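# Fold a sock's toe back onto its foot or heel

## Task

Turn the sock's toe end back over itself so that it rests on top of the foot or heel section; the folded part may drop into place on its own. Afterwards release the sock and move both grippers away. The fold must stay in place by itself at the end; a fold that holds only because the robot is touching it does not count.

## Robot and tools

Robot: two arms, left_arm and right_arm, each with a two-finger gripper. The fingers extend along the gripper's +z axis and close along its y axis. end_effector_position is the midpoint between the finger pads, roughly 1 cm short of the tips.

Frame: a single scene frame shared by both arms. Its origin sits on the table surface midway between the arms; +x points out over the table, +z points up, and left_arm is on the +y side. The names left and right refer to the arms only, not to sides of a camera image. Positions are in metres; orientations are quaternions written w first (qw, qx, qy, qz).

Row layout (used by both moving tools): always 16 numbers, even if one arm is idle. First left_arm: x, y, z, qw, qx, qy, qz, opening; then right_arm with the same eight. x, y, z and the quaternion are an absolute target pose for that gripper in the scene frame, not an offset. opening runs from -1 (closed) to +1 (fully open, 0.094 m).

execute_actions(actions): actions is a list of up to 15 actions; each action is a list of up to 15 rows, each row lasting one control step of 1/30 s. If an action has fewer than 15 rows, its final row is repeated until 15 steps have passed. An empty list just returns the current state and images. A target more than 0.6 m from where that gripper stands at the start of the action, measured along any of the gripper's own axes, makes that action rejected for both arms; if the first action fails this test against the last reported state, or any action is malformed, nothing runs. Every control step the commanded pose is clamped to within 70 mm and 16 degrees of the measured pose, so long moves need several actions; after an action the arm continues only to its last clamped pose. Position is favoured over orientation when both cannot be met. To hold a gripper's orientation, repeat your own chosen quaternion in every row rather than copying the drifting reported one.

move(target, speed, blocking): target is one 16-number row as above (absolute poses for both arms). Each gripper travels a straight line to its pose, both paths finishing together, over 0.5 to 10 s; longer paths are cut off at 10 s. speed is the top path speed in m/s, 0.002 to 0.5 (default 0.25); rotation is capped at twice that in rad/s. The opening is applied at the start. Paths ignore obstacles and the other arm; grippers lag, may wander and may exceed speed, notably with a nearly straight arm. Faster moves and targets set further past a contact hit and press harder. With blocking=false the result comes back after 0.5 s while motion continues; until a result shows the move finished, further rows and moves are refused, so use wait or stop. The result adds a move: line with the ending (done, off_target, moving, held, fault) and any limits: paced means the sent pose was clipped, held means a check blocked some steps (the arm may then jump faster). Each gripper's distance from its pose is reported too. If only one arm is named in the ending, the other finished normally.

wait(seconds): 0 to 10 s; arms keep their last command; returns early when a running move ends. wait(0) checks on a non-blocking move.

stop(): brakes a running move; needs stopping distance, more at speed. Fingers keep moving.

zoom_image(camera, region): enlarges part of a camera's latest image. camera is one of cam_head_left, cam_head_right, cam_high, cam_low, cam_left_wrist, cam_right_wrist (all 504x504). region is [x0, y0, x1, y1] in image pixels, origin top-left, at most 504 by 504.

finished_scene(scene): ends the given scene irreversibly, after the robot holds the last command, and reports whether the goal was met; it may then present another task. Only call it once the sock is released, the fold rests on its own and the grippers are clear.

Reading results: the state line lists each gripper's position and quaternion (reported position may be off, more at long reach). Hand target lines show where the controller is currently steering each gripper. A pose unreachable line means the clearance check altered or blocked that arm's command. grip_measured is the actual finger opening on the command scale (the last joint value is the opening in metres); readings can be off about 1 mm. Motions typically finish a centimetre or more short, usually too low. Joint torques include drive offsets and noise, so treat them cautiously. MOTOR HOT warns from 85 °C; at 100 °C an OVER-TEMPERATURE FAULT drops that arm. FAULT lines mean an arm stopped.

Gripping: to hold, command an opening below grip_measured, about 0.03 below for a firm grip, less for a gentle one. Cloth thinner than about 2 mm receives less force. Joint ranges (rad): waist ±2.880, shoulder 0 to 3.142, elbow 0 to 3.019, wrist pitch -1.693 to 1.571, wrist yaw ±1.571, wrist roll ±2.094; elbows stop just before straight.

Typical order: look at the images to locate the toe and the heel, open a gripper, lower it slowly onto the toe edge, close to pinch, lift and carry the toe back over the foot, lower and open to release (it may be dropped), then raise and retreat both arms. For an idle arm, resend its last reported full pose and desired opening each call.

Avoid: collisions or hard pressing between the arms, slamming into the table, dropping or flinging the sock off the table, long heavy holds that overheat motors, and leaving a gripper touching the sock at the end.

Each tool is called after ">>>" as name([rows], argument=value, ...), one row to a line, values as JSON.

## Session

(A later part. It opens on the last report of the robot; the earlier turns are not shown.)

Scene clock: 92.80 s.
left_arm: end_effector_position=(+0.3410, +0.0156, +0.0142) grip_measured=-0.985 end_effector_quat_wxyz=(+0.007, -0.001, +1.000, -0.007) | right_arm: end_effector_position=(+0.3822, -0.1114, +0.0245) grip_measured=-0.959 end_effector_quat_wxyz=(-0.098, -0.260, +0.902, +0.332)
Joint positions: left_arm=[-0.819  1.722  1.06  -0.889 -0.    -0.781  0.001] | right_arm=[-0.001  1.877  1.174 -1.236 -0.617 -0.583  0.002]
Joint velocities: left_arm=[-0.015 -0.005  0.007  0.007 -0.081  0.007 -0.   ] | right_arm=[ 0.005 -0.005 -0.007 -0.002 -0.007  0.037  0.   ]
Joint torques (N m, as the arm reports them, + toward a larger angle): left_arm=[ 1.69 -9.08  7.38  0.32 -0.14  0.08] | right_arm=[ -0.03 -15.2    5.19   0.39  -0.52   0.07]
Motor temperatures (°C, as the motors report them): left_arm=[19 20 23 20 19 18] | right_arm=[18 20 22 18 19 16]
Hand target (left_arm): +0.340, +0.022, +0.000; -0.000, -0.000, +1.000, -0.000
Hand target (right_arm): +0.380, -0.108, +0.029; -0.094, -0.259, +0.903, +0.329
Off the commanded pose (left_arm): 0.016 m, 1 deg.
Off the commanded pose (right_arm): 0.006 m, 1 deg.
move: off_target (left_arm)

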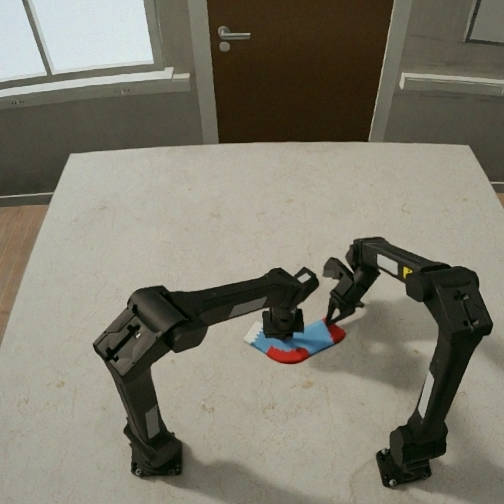

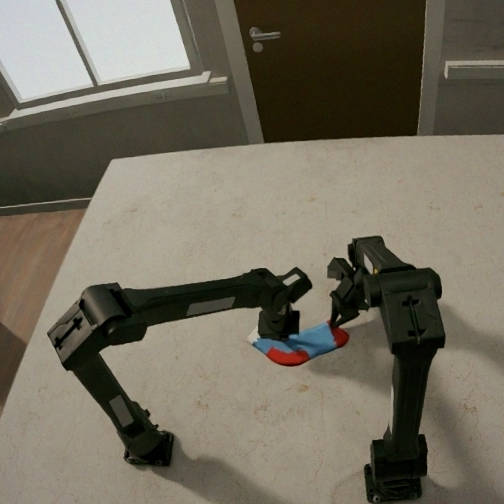

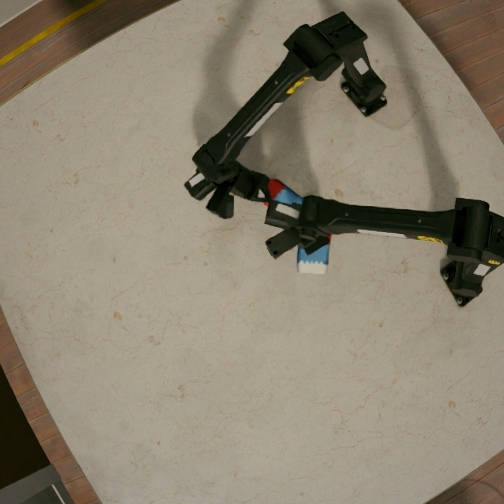

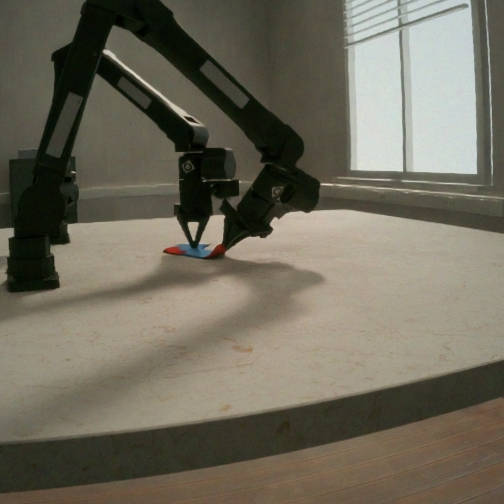

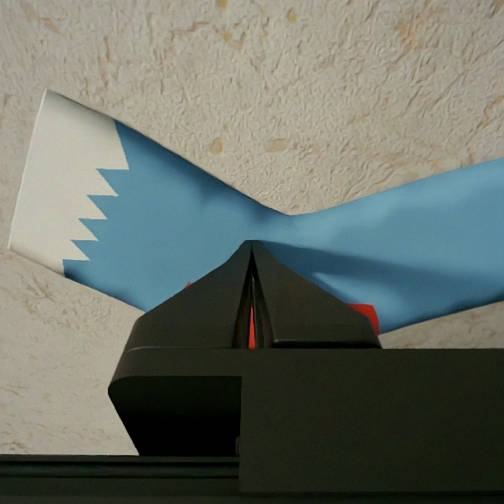

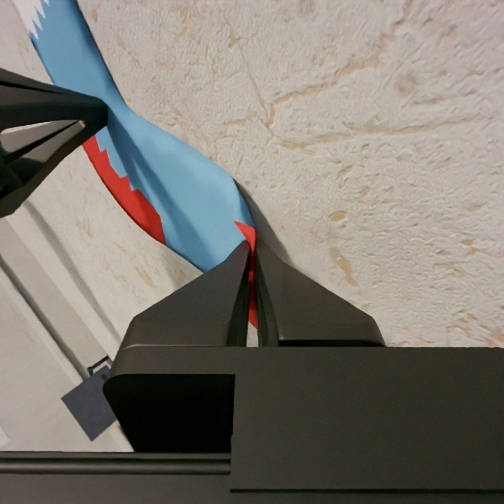

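>>> move(target=[0.34,0.04,0.13,0,0,1,0,-1,0.380,-0.108,0.029,-0.094,-0.259,0.903,0.329,-1], speed=0.2)

>>> move(target=[0.3,0.3,0.25,0,0,1,0,-1,0.372,-0.09,0.07,-0.048,-0.272,0.946,0.167,-1], speed=0.25)

Scene clock: 100.17 s.
left_arm: end_effector_position=(+0.3269, +0.0467, +0.1172) grip_measured=-0.985 end_effector_quat_wxyz=(-0.009, -0.001, +1.000, +0.009) | right_arm: end_effector_position=(+0.3822, -0.1114, +0.0245) grip_measured=-0.959 end_effector_quat_wxyz=(-0.098, -0.260, +0.902, +0.332)
Joint positions: left_arm=[-0.79   1.532  1.133 -1.197 -0.    -0.752  0.001] | right_arm=[-0.001  1.877  1.174 -1.236 -0.617 -0.583  0.002]
Joint velocities: left_arm=[-0.015 -0.015  0.007  0.002 -0.007 -0.037 -0.   ] | right_arm=[-0.005 -0.015 -0.002  0.007  0.066 -0.066 -0.001]
Joint torques (N m, as the arm reports them, + toward a larger angle): left_arm=[ 1.88 -9.02 14.22 -0.71 -0.13  0.05] | right_arm=[ -0.04 -15.2    5.22   0.37  -0.5    0.06]
Motor temperatures (°C, as the motors report them): left_arm=[19 21 23 20 19 18] | right_arm=[18 20 21 18 19 16]
Hand target (left_arm): +0.340, +0.040, +0.131; +0.000, -0.000, +1.000, -0.000
Hand target (right_arm): +0.380, -0.108, +0.029; -0.094, -0.259, +0.903, +0.329
Off the commanded pose (left_arm): 0.019 m, 1 deg.
Off the commanded pose (right_arm): 0.006 m, 1 deg.
move: off_target (left_arm)

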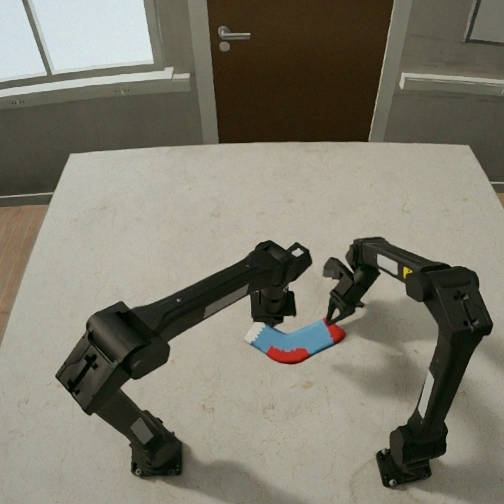

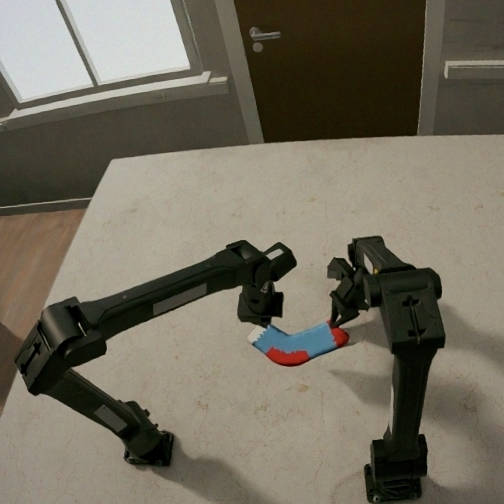

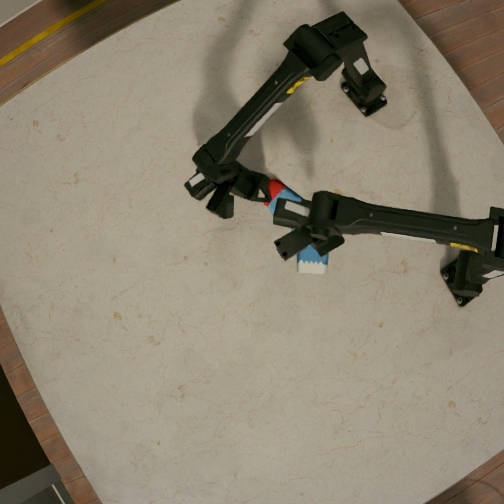

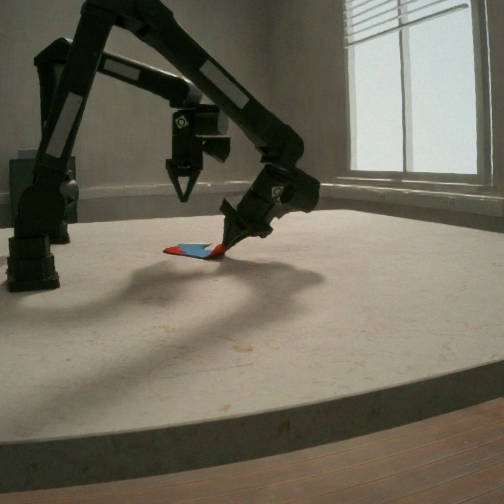

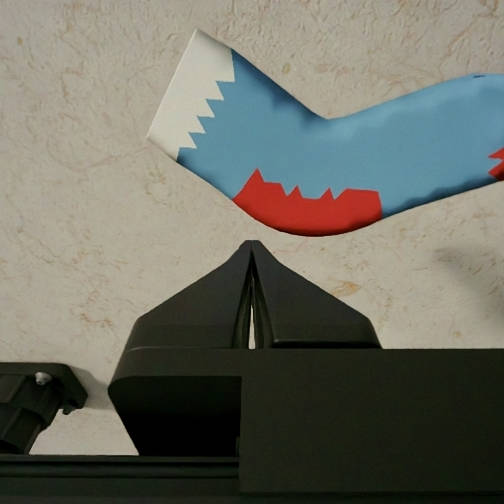

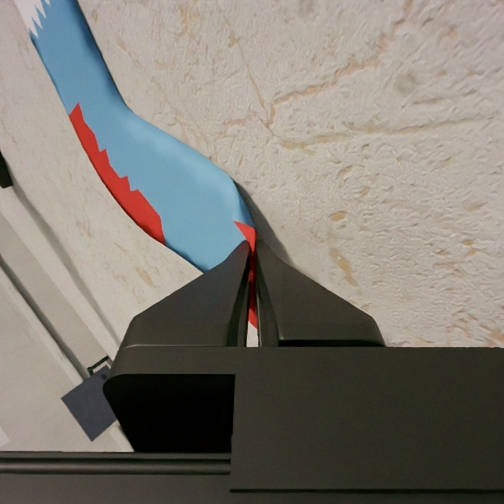

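Scene clock: 101.97 s.
left_arm: end_effector_position=(+0.2961, +0.3023, +0.2388) grip_measured=-0.985 end_effector_quat_wxyz=(-0.012, -0.005, +1.000, +0.002) | right_arm: end_effector_position=(+0.3738, -0.0897, +0.0671) grip_measured=-0.959 end_effector_quat_wxyz=(-0.058, -0.280, +0.943, +0.169)
Joint positions: left_arm=[-0.153  1.077  1.047 -1.564 -0.002 -0.124  0.001] | right_arm=[ 0.156  1.673  1.124 -1.155 -0.335 -0.344  0.002]
Joint velocities: left_arm=[-0.015 -0.005  0.007 -0.007 -0.066  0.037  0.001] | right_arm=[-0.005 -0.005 -0.007  0.012 -0.007  0.022  0.002]
Joint torques (N m, as the arm reports them, + toward a larger angle): left_arm=[ 1.19 -3.62 14.13 -0.94  0.02  0.1 ] | right_arm=[ -0.25 -13.58   6.34   0.88  -0.2    0.12]
Motor temperatures (°C, as the motors report them): left_arm=[19 20 23 20 19 18] | right_arm=[18 20 21 18 19 16]
Hand target (left_arm): +0.301, +0.302, +0.251; -0.001, +0.000, +1.000, -0.000
Hand target (right_arm): +0.372, -0.089, +0.070; -0.052, -0.274, +0.946, +0.167
Off the commanded pose (left_arm): 0.012 m, 1 deg.
Off the commanded pose (right_arm): 0.003 m, 1 deg.
move: off_target (left_arm)

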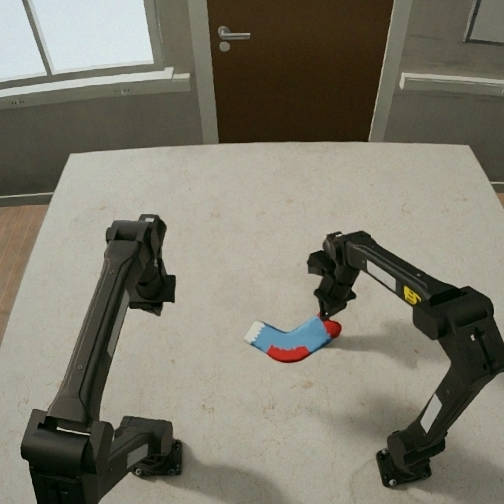

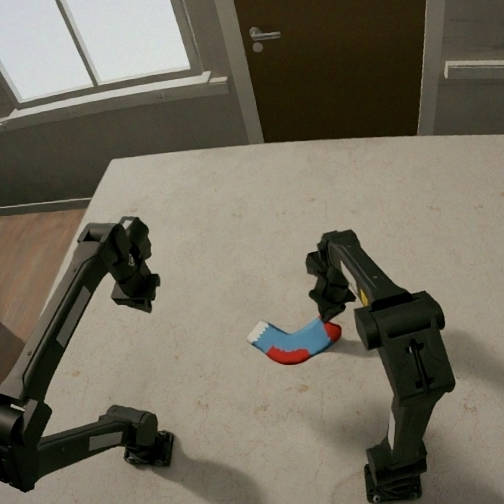

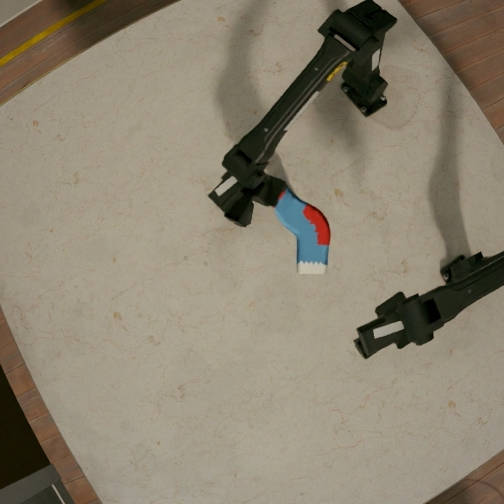

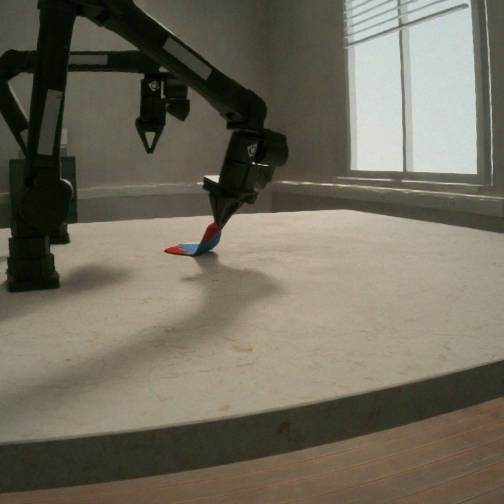

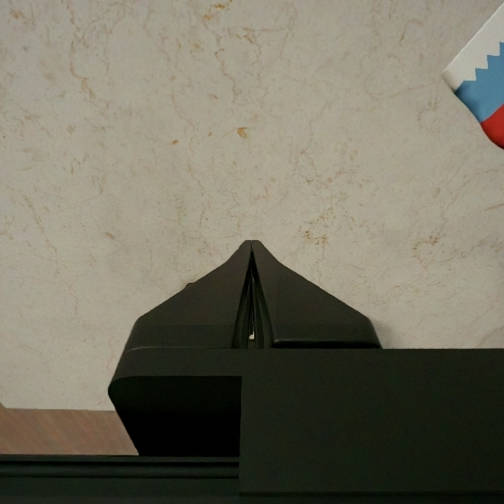

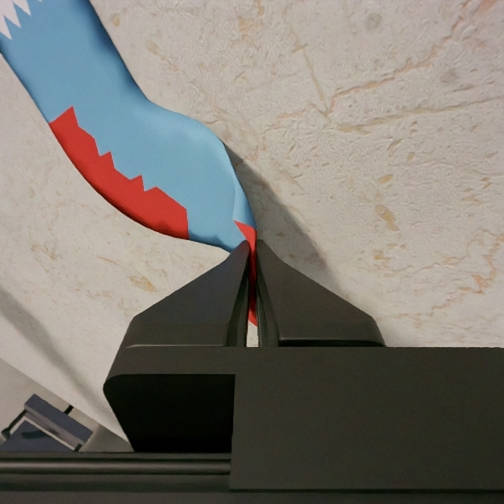

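Lifted. Carry over toward the heel.

>>> move(target=[0.3,0.3,0.25,0,0,1,0,-1,0.345,-0.03,0.055,0,-0.276,0.961,0,-1], speed=0.12)

>>> move(target=[0.3,0.3,0.25,0,0,1,0,-1,0.33,0.01,0.03,0.048,-0.272,0.946,-0.167,-1], speed=0.1)

>>> zoom_image(camera="cam_low", region=[140,180,300,290])

Scene clock: 107.33 s.
left_arm: end_effector_position=(+0.2961, +0.3023, +0.2388) grip_measured=-0.985 end_effector_quat_wxyz=(-0.012, -0.004, +1.000, +0.002) | right_arm: end_effector_position=(+0.3458, -0.0287, +0.0491) grip_measured=-0.959 end_effector_quat_wxyz=(-0.015, -0.286, +0.958, -0.002)
Joint positions: left_arm=[-0.153  1.077  1.047 -1.564 -0.002 -0.121  0.001] | right_arm=[ 0.444  1.641  1.063 -1.023 -0.004 -0.038  0.002]
Joint velocities: left_arm=[-0.005 -0.024  0.002 -0.017 -0.11   0.051  0.001] | right_arm=[ 0.005  0.005 -0.012 -0.012  0.037  0.066  0.001]
Joint torques (N m, as the arm reports them, + toward a larger angle): left_arm=[ 0.2  -4.11 13.31 -0.52  0.    0.01] | right_arm=[ -0.32 -13.39   6.4    1.12   0.09   0.14]
Motor temperatures (°C, as the motors report them): left_arm=[19 20 24 20 19 18] | right_arm=[18 20 21 18 19 16]
Hand target (left_arm): +0.300, +0.300, +0.250; +0.000, -0.000, +1.000, +0.000
Hand target (right_arm): +0.345, -0.029, +0.055; -0.005, -0.277, +0.961, -0.000
Off the commanded pose (left_arm): 0.012 m, 1 deg.
Off the commanded pose (right_arm): 0.006 m, 2 deg.
move: off_target (left_arm)

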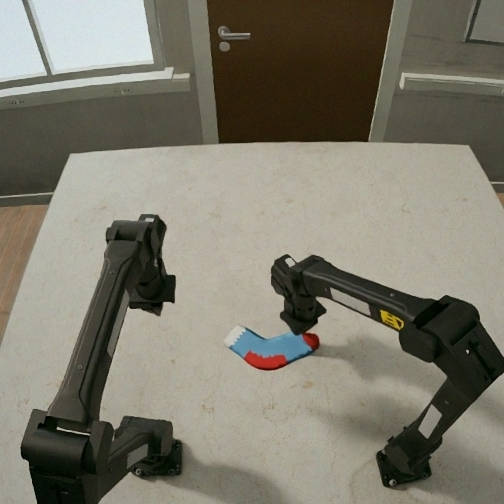

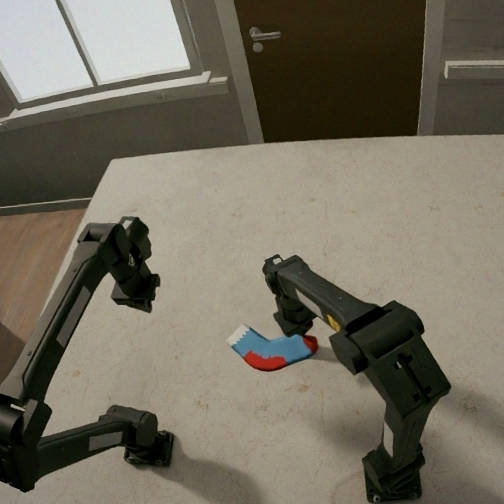

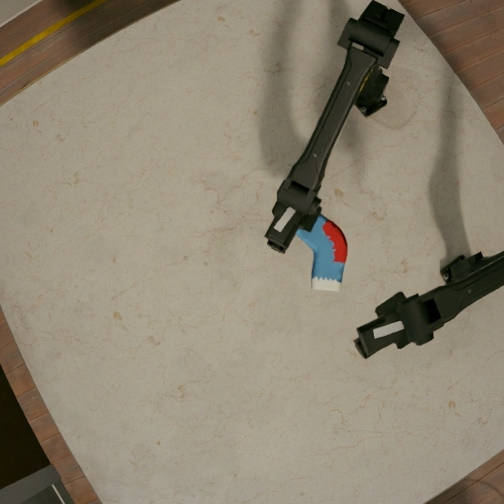

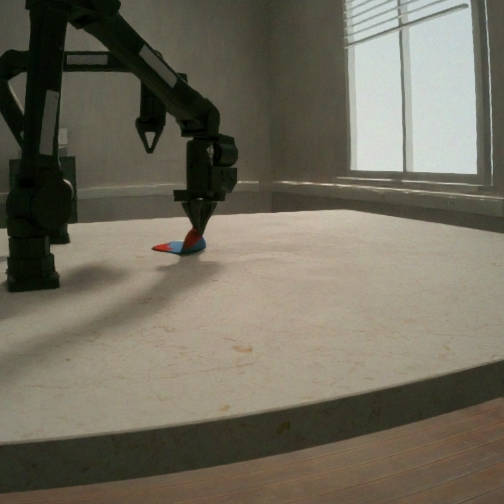

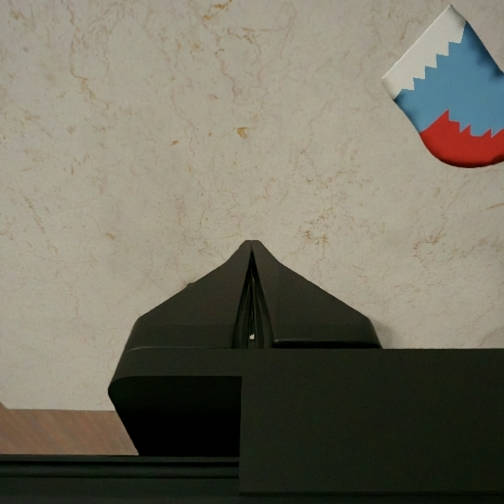

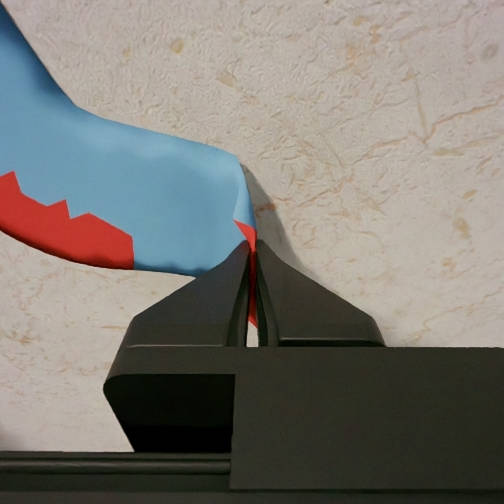

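Scene clock: 109.47 s.
left_arm: end_effector_position=(+0.2961, +0.3023, +0.2388) grip_measured=-0.985 end_effector_quat_wxyz=(-0.012, -0.004, +1.000, +0.002) | right_arm: end_effector_position=(+0.3257, +0.0046, +0.0303) grip_measured=-0.959 end_effector_quat_wxyz=(+0.041, -0.280, +0.945, -0.167)
Joint positions: left_arm=[-0.153  1.077  1.047 -1.564 -0.002 -0.121  0.001] | right_arm=[ 0.669  1.711  1.063 -1.008  0.337  0.206  0.002]
Joint velocities: left_arm=[-0.005  0.005  0.007  0.002 -0.022  0.007 -0.   ] | right_arm=[ 0.005 -0.024  0.002  0.002  0.007 -0.007  0.001]
Joint torques (N m, as the arm reports them, + toward a larger angle): left_arm=[-0.01 -3.71 13.49 -0.7  -0.03 -0.02] | right_arm=[ -0.21 -10.63   8.52   0.43   0.38   0.17]
Motor temperatures (°C, as the motors report them): left_arm=[19 20 24 20 19 18] | right_arm=[18 20 21 18 19 16]
Hand target (left_arm): +0.300, +0.300, +0.250; +0.000, -0.000, +1.000, +0.000
Hand target (right_arm): +0.330, +0.010, +0.029; +0.044, -0.272, +0.946, -0.168
Off the commanded pose (left_arm): 0.012 m, 1 deg.
Off the commanded pose (right_arm): 0.007 m, 1 deg.
move: off_target (left_arm)

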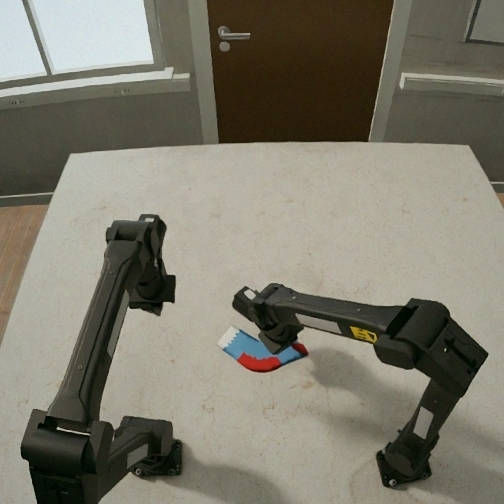

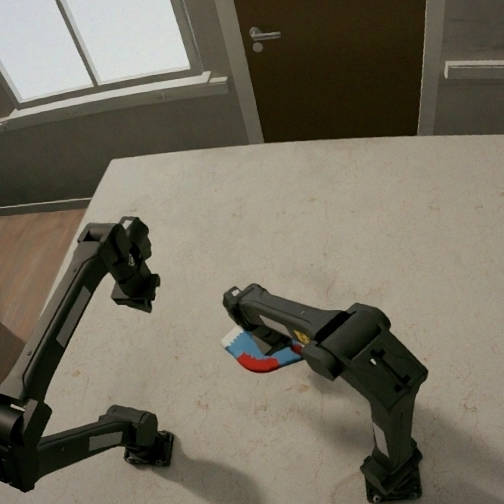

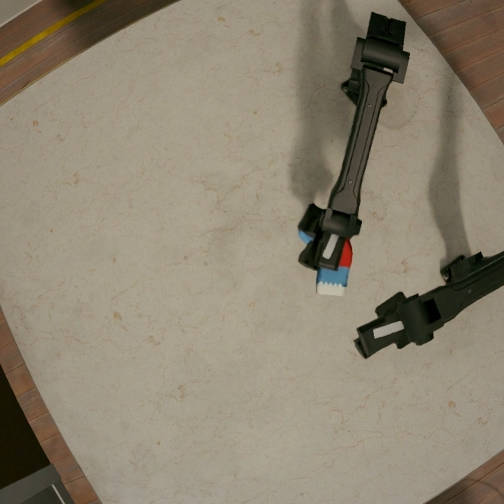

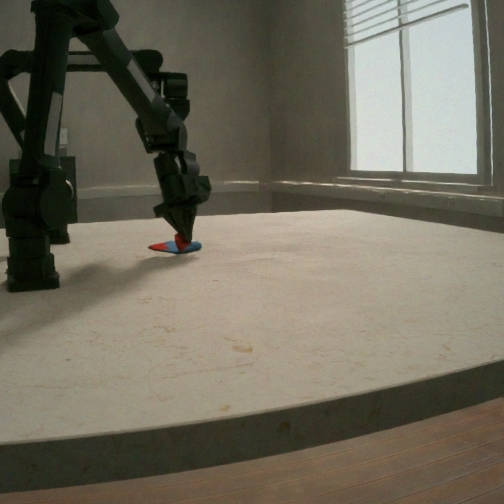

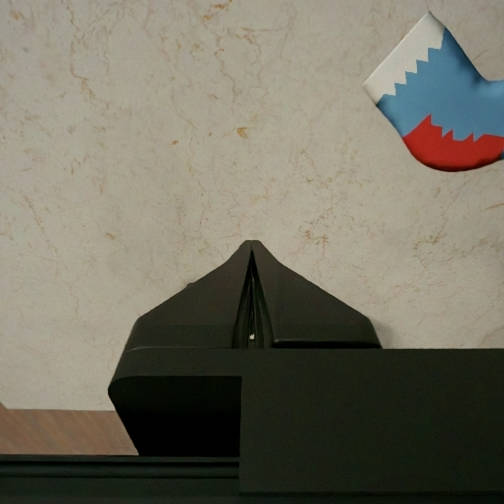

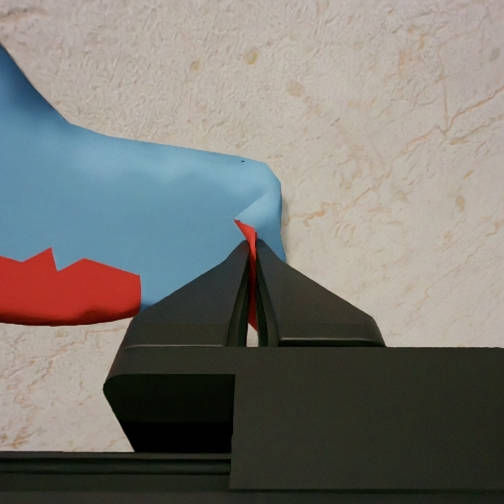

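Region (140, 180, 300, 290) of cam_low's 504x504 image, scaled by 3.150, with more detail than that image has; it fills the top 346 rows of this view, and the rest is white.

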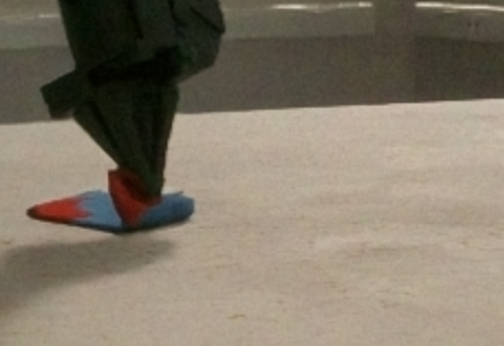

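>>> move(target=[0.345,0.155,0.05,0,0,0.966,-0.259,-1,0.33,0.01,0.04,0,-0.276,0.961,0,-1], speed=0.25)

Scene clock: 118.73 s.
left_arm: end_effector_position=(+0.3478, +0.1571, +0.0513) grip_measured=-0.985 end_effector_quat_wxyz=(+0.005, +0.001, +0.966, -0.257) | right_arm: end_effector_position=(+0.3298, +0.0114, +0.0347) grip_measured=-0.959 end_effector_quat_wxyz=(-0.007, -0.270, +0.963, -0.005)
Joint positions: left_arm=[-0.311  1.418  0.733 -0.723  0.496 -0.311  0.001] | right_arm=[ 0.545  1.676  1.063 -0.974  0.004  0.096  0.002]
Joint velocities: left_arm=[-0.005 -0.005 -0.002  0.017  0.007 -0.066 -0.   ] | right_arm=[ 0.005  0.005 -0.012  0.022  0.022  0.007  0.   ]
Joint torques (N m, as the arm reports them, + toward a larger angle): left_arm=[-0.14 -6.12  7.93  0.76  0.33 -0.07] | right_arm=[ -0.88 -13.83   6.28   1.18  -0.12  -0.22]
Motor temperatures (°C, as the motors report them): left_arm=[19 20 25 20 19 18] | right_arm=[18 20 22 18 19 16]
Hand target (left_arm): +0.345, +0.154, +0.048; +0.004, -0.000, +0.966, -0.259
Hand target (right_arm): +0.331, +0.010, +0.041; +0.004, -0.277, +0.961, +0.000
Off the commanded pose (left_arm): 0.004 m, 1 deg.
Off the commanded pose (right_arm): 0.006 m, 1 deg.
move: done

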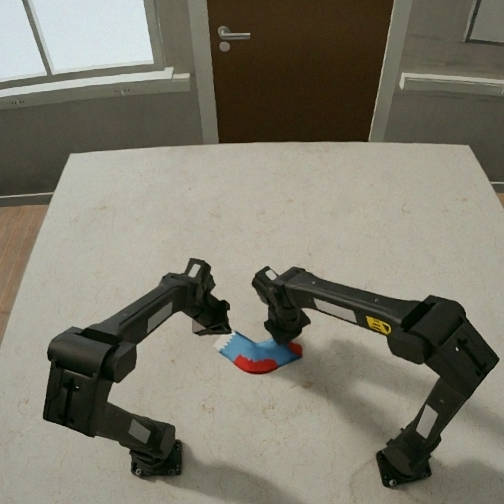

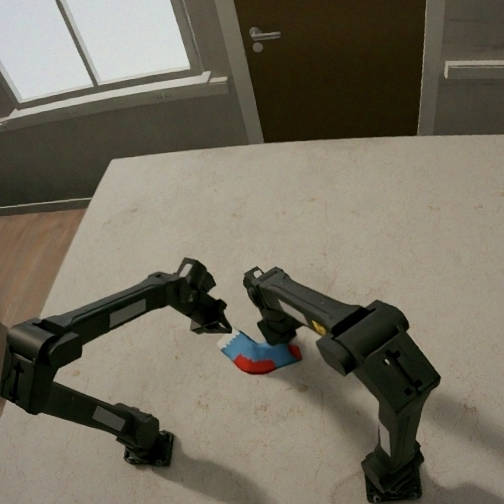

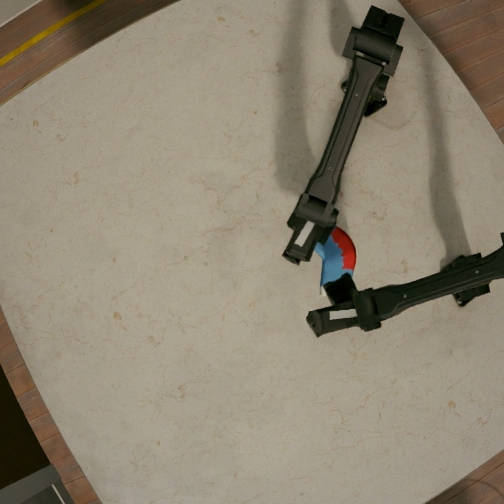

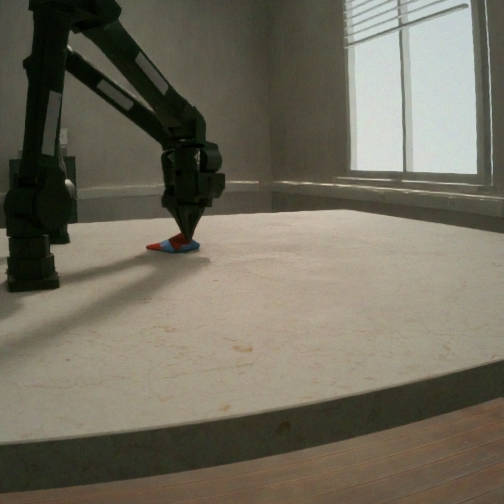

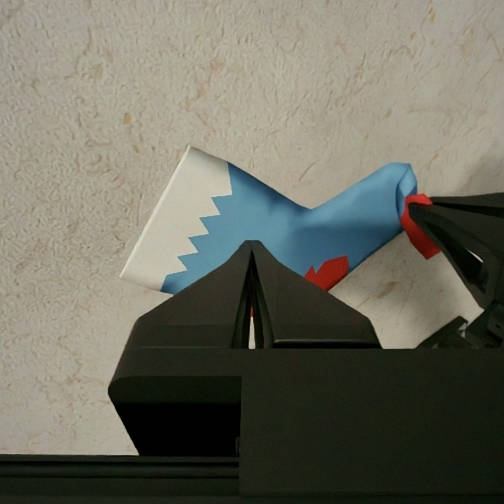

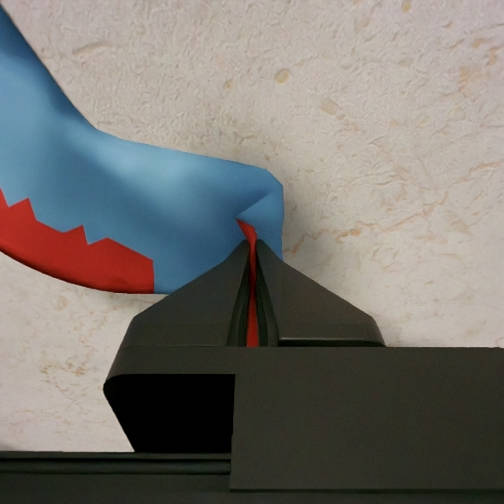

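>>> move(target=[0.345,0.148,0.0,0,0,0.966,-0.259,-1,0.33,0.01,0.04,0,-0.276,0.961,0,-1], speed=0.06)

>>> move(target=[0.345,0.148,0.0,0,0,0.966,-0.259,-1,0.305,0.05,0.03,0,-0.276,0.961,0,-1], speed=0.06)

>>> zoom_image(camera="cam_low", region=[110,180,270,290])

Scene clock: 126.80 s.
left_arm: end_effector_position=(+0.3536, +0.1498, +0.0132) grip_measured=-0.985 end_effector_quat_wxyz=(+0.014, +0.003, +0.965, -0.264) | right_arm: end_effector_position=(+0.3296, +0.0115, +0.0347) grip_measured=-0.959 end_effector_quat_wxyz=(-0.007, -0.271, +0.963, -0.004)
Joint positions: left_arm=[-0.323  1.514  0.696 -0.561  0.502 -0.328  0.001] | right_arm=[ 0.545  1.676  1.063 -0.974  0.003  0.095  0.002]
Joint velocities: left_arm=[-0.005  0.015 -0.017 -0.027 -0.066 -0.051 -0.   ] | right_arm=[-0.015 -0.005 -0.022 -0.007 -0.007 -0.051 -0.001]
Joint torques (N m, as the arm reports them, + toward a larger angle): left_arm=[ 0.08 -6.37  6.44  0.63  0.08 -0.03] | right_arm=[ -0.9  -13.41   6.56   0.91  -0.12  -0.2 ]
Motor temperatures (°C, as the motors report them): left_arm=[19 20 24 20 19 18] | right_arm=[18 20 22 18 19 16]
Hand target (left_arm): +0.345, +0.148, +0.000; +0.000, +0.000, +0.966, -0.259
Hand target (right_arm): +0.330, +0.010, +0.040; +0.000, -0.276, +0.961, -0.000
Off the commanded pose (left_arm): 0.016 m, 2 deg.
Off the commanded pose (right_arm): 0.006 m, 1 deg.
move: off_target (left_arm)

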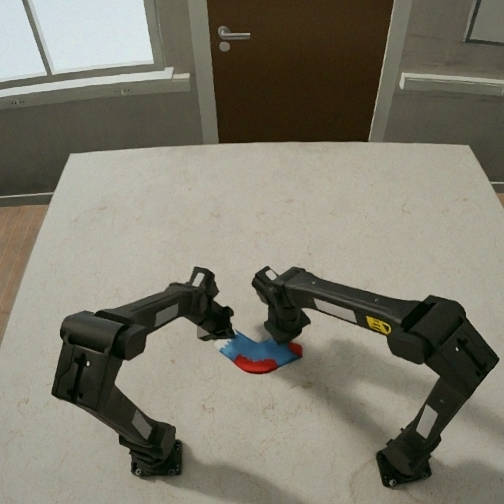

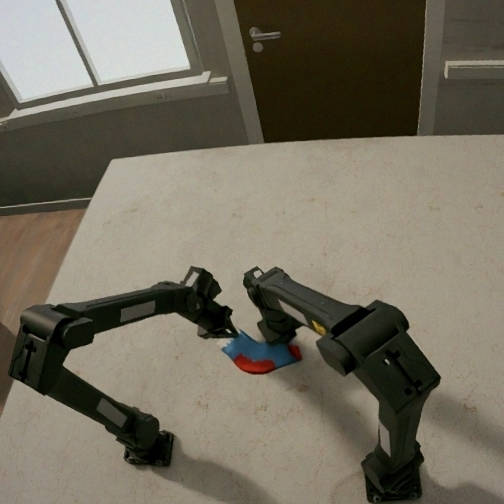

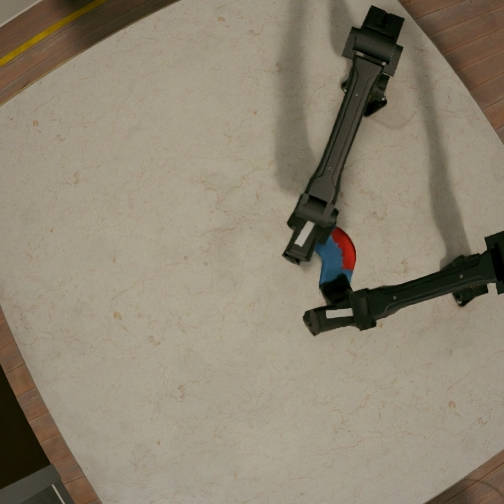

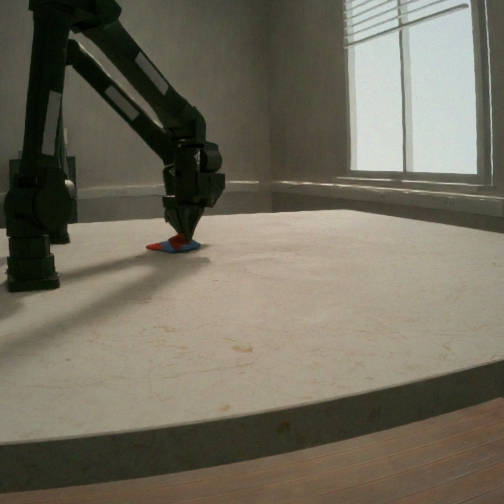

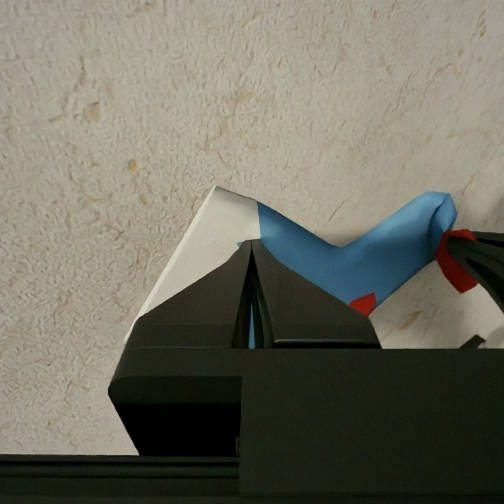

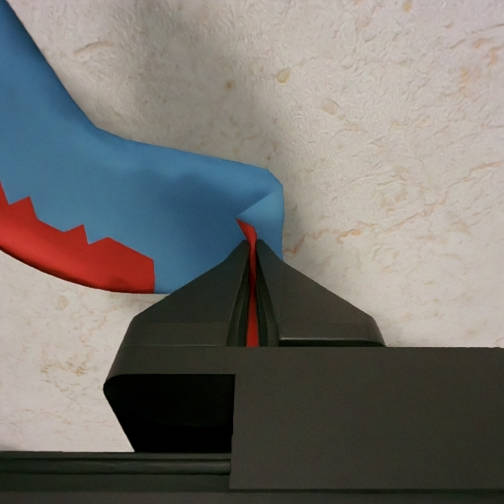

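Scene clock: 127.90 s.
left_arm: end_effector_position=(+0.3536, +0.1497, +0.0133) grip_measured=-0.985 end_effector_quat_wxyz=(+0.014, +0.003, +0.964, -0.264) | right_arm: end_effector_position=(+0.3049, +0.0471, +0.0346) grip_measured=-0.959 end_effector_quat_wxyz=(-0.000, -0.283, +0.959, -0.001)
Joint positions: left_arm=[-0.323  1.514  0.696 -0.561  0.503 -0.328  0.001] | right_arm=[ 0.643  1.676  1.063 -0.96   0.002  0.167  0.002]
Joint velocities: left_arm=[-0.005  0.005  0.002 -0.027  0.051 -0.066  0.001] | right_arm=[-0.015  0.005 -0.002 -0.012 -0.022 -0.007  0.001]
Joint torques (N m, as the arm reports them, + toward a larger angle): left_arm=[-0.69 -5.84  6.61  0.61  0.06 -0.08] | right_arm=[ -0.24 -10.99   7.41   1.19  -0.09   0.14]
Motor temperatures (°C, as the motors report them): left_arm=[19 20 24 20 19 18] | right_arm=[18 20 22 18 19 16]
Hand target (left_arm): +0.345, +0.148, +0.001; -0.000, +0.000, +0.966, -0.259
Hand target (right_arm): +0.305, +0.050, +0.030; -0.000, -0.276, +0.961, +0.000
Off the commanded pose (left_arm): 0.016 m, 2 deg.
Off the commanded pose (right_arm): 0.005 m, 1 deg.
move: off_target (left_arm)

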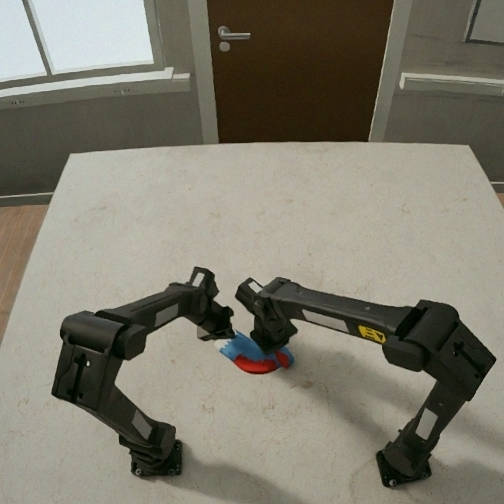

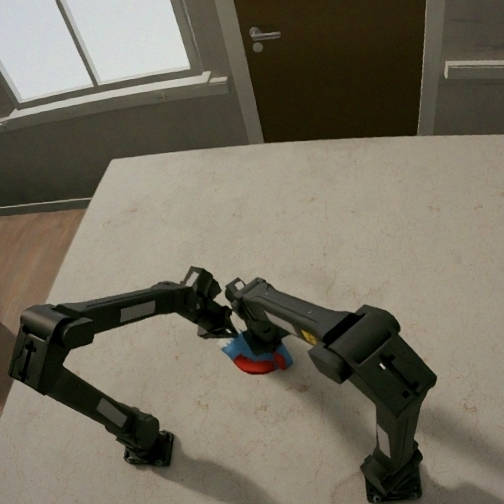

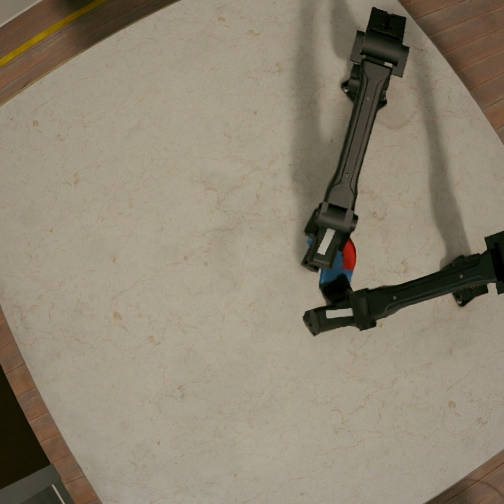

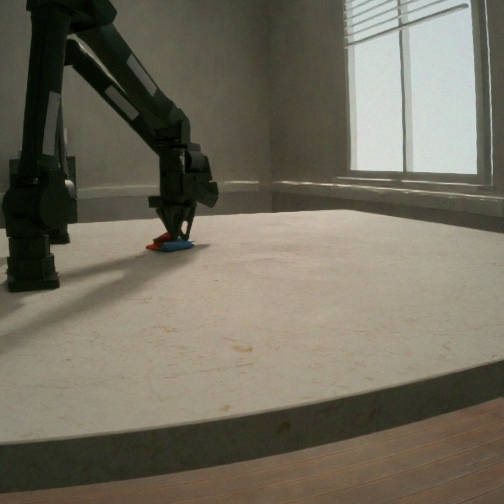

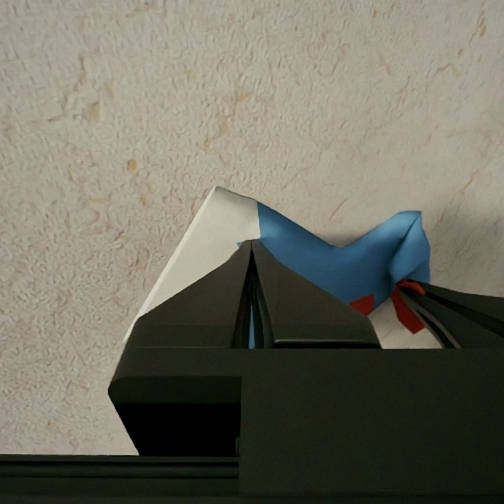

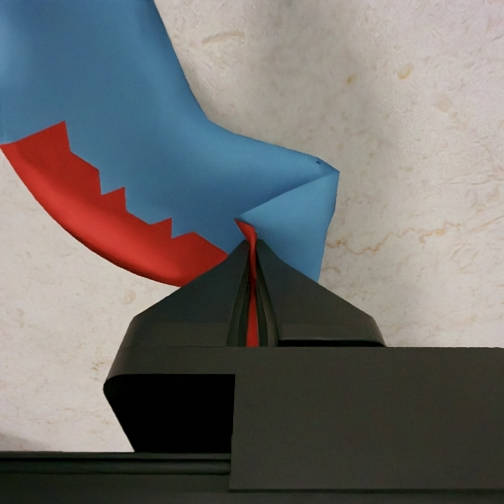

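Region (110, 180, 270, 290) of cam_low's 504x504 image, scaled by 3.150, with more detail than that image has; it fills the top 346 rows of this view, and the rest is white.

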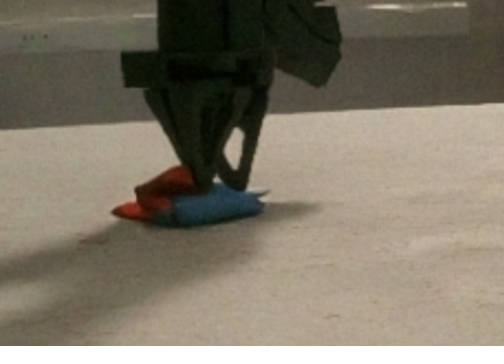

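>>> move(target=[0.345,0.148,0.0,0,0,0.966,-0.259,-1,0.305,0.072,0.024,0,-0.276,0.961,0,-1], speed=0.04)

>>> zoom_image(camera="cam_low", region=[110,180,270,290])

Scene clock: 133.67 s.
left_arm: end_effector_position=(+0.3535, +0.1497, +0.0133) grip_measured=-0.985 end_effector_quat_wxyz=(+0.014, +0.003, +0.964, -0.264) | right_arm: end_effector_position=(+0.2941, +0.0552, +0.0215) grip_measured=-0.959 end_effector_quat_wxyz=(-0.012, -0.281, +0.960, -0.007)
Joint positions: left_arm=[-0.323  1.514  0.696 -0.561  0.503 -0.328  0.001] | right_arm=[ 0.673  1.707  1.063 -0.956  0.002  0.201  0.002]
Joint velocities: left_arm=[-0.015 -0.005 -0.002 -0.007  0.051  0.081  0.001] | right_arm=[ 0.005  0.005 -0.012  0.007 -0.007 -0.037 -0.001]
Joint torques (N m, as the arm reports them, + toward a larger angle): left_arm=[-0.36 -5.77  6.42  0.61  0.07 -0.09] | right_arm=[ -0.36 -10.55  10.31   1.12  -0.1    0.13]
Motor temperatures (°C, as the motors report them): left_arm=[19 20 23 20 19 18] | right_arm=[18 20 22 18 19 16]
Hand target (left_arm): +0.345, +0.148, +0.001; -0.000, +0.000, +0.966, -0.259
Hand target (right_arm): +0.305, +0.072, +0.024; -0.000, -0.276, +0.961, +0.000
Off the commanded pose (left_arm): 0.016 m, 2 deg.
Off the commanded pose (right_arm): 0.020 m, 2 deg.
move: off_target (left_arm, right_arm)

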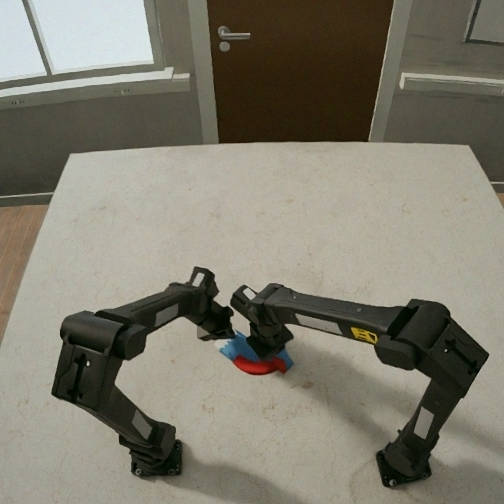

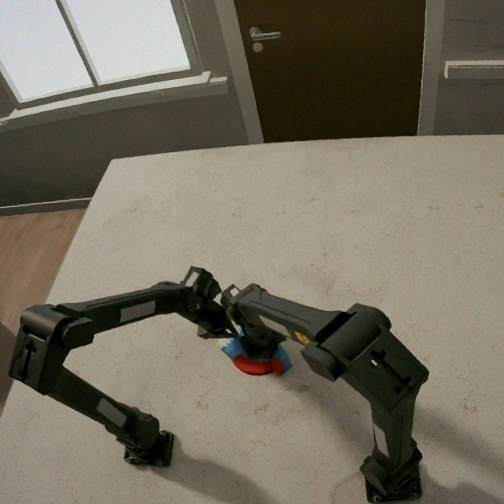

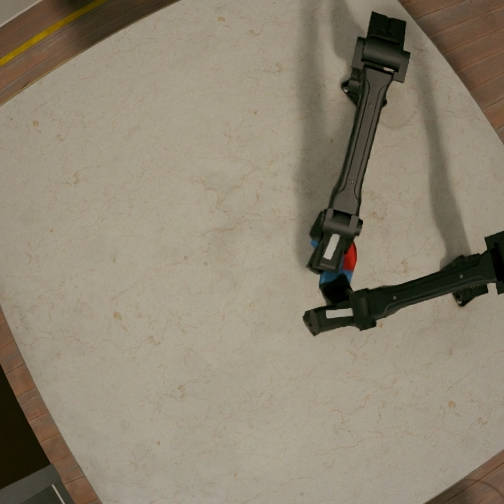

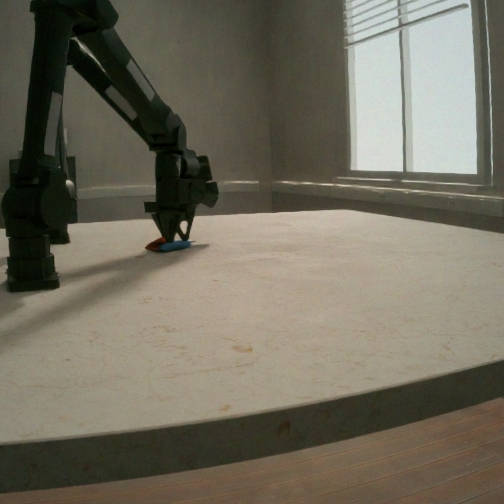

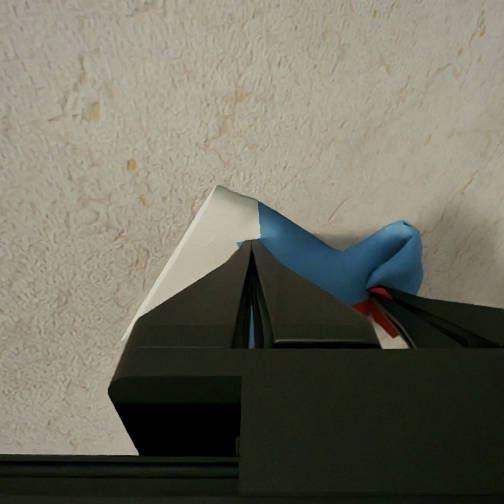

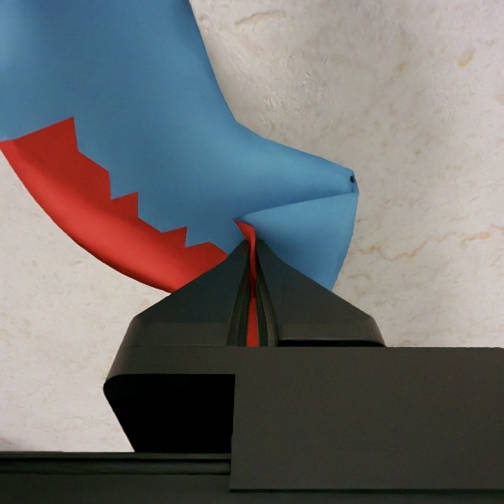

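Region (110, 180, 270, 290) of cam_low's 504x504 image, scaled by 3.150, with more detail than that image has; it fills the top 346 rows of this view, and the rest is white.

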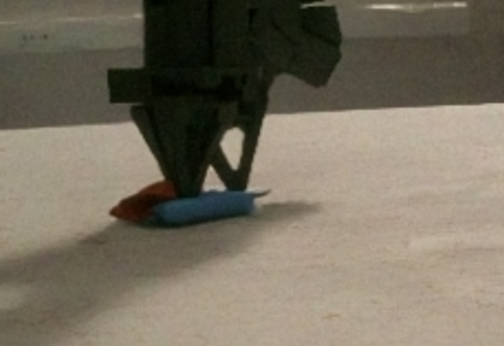

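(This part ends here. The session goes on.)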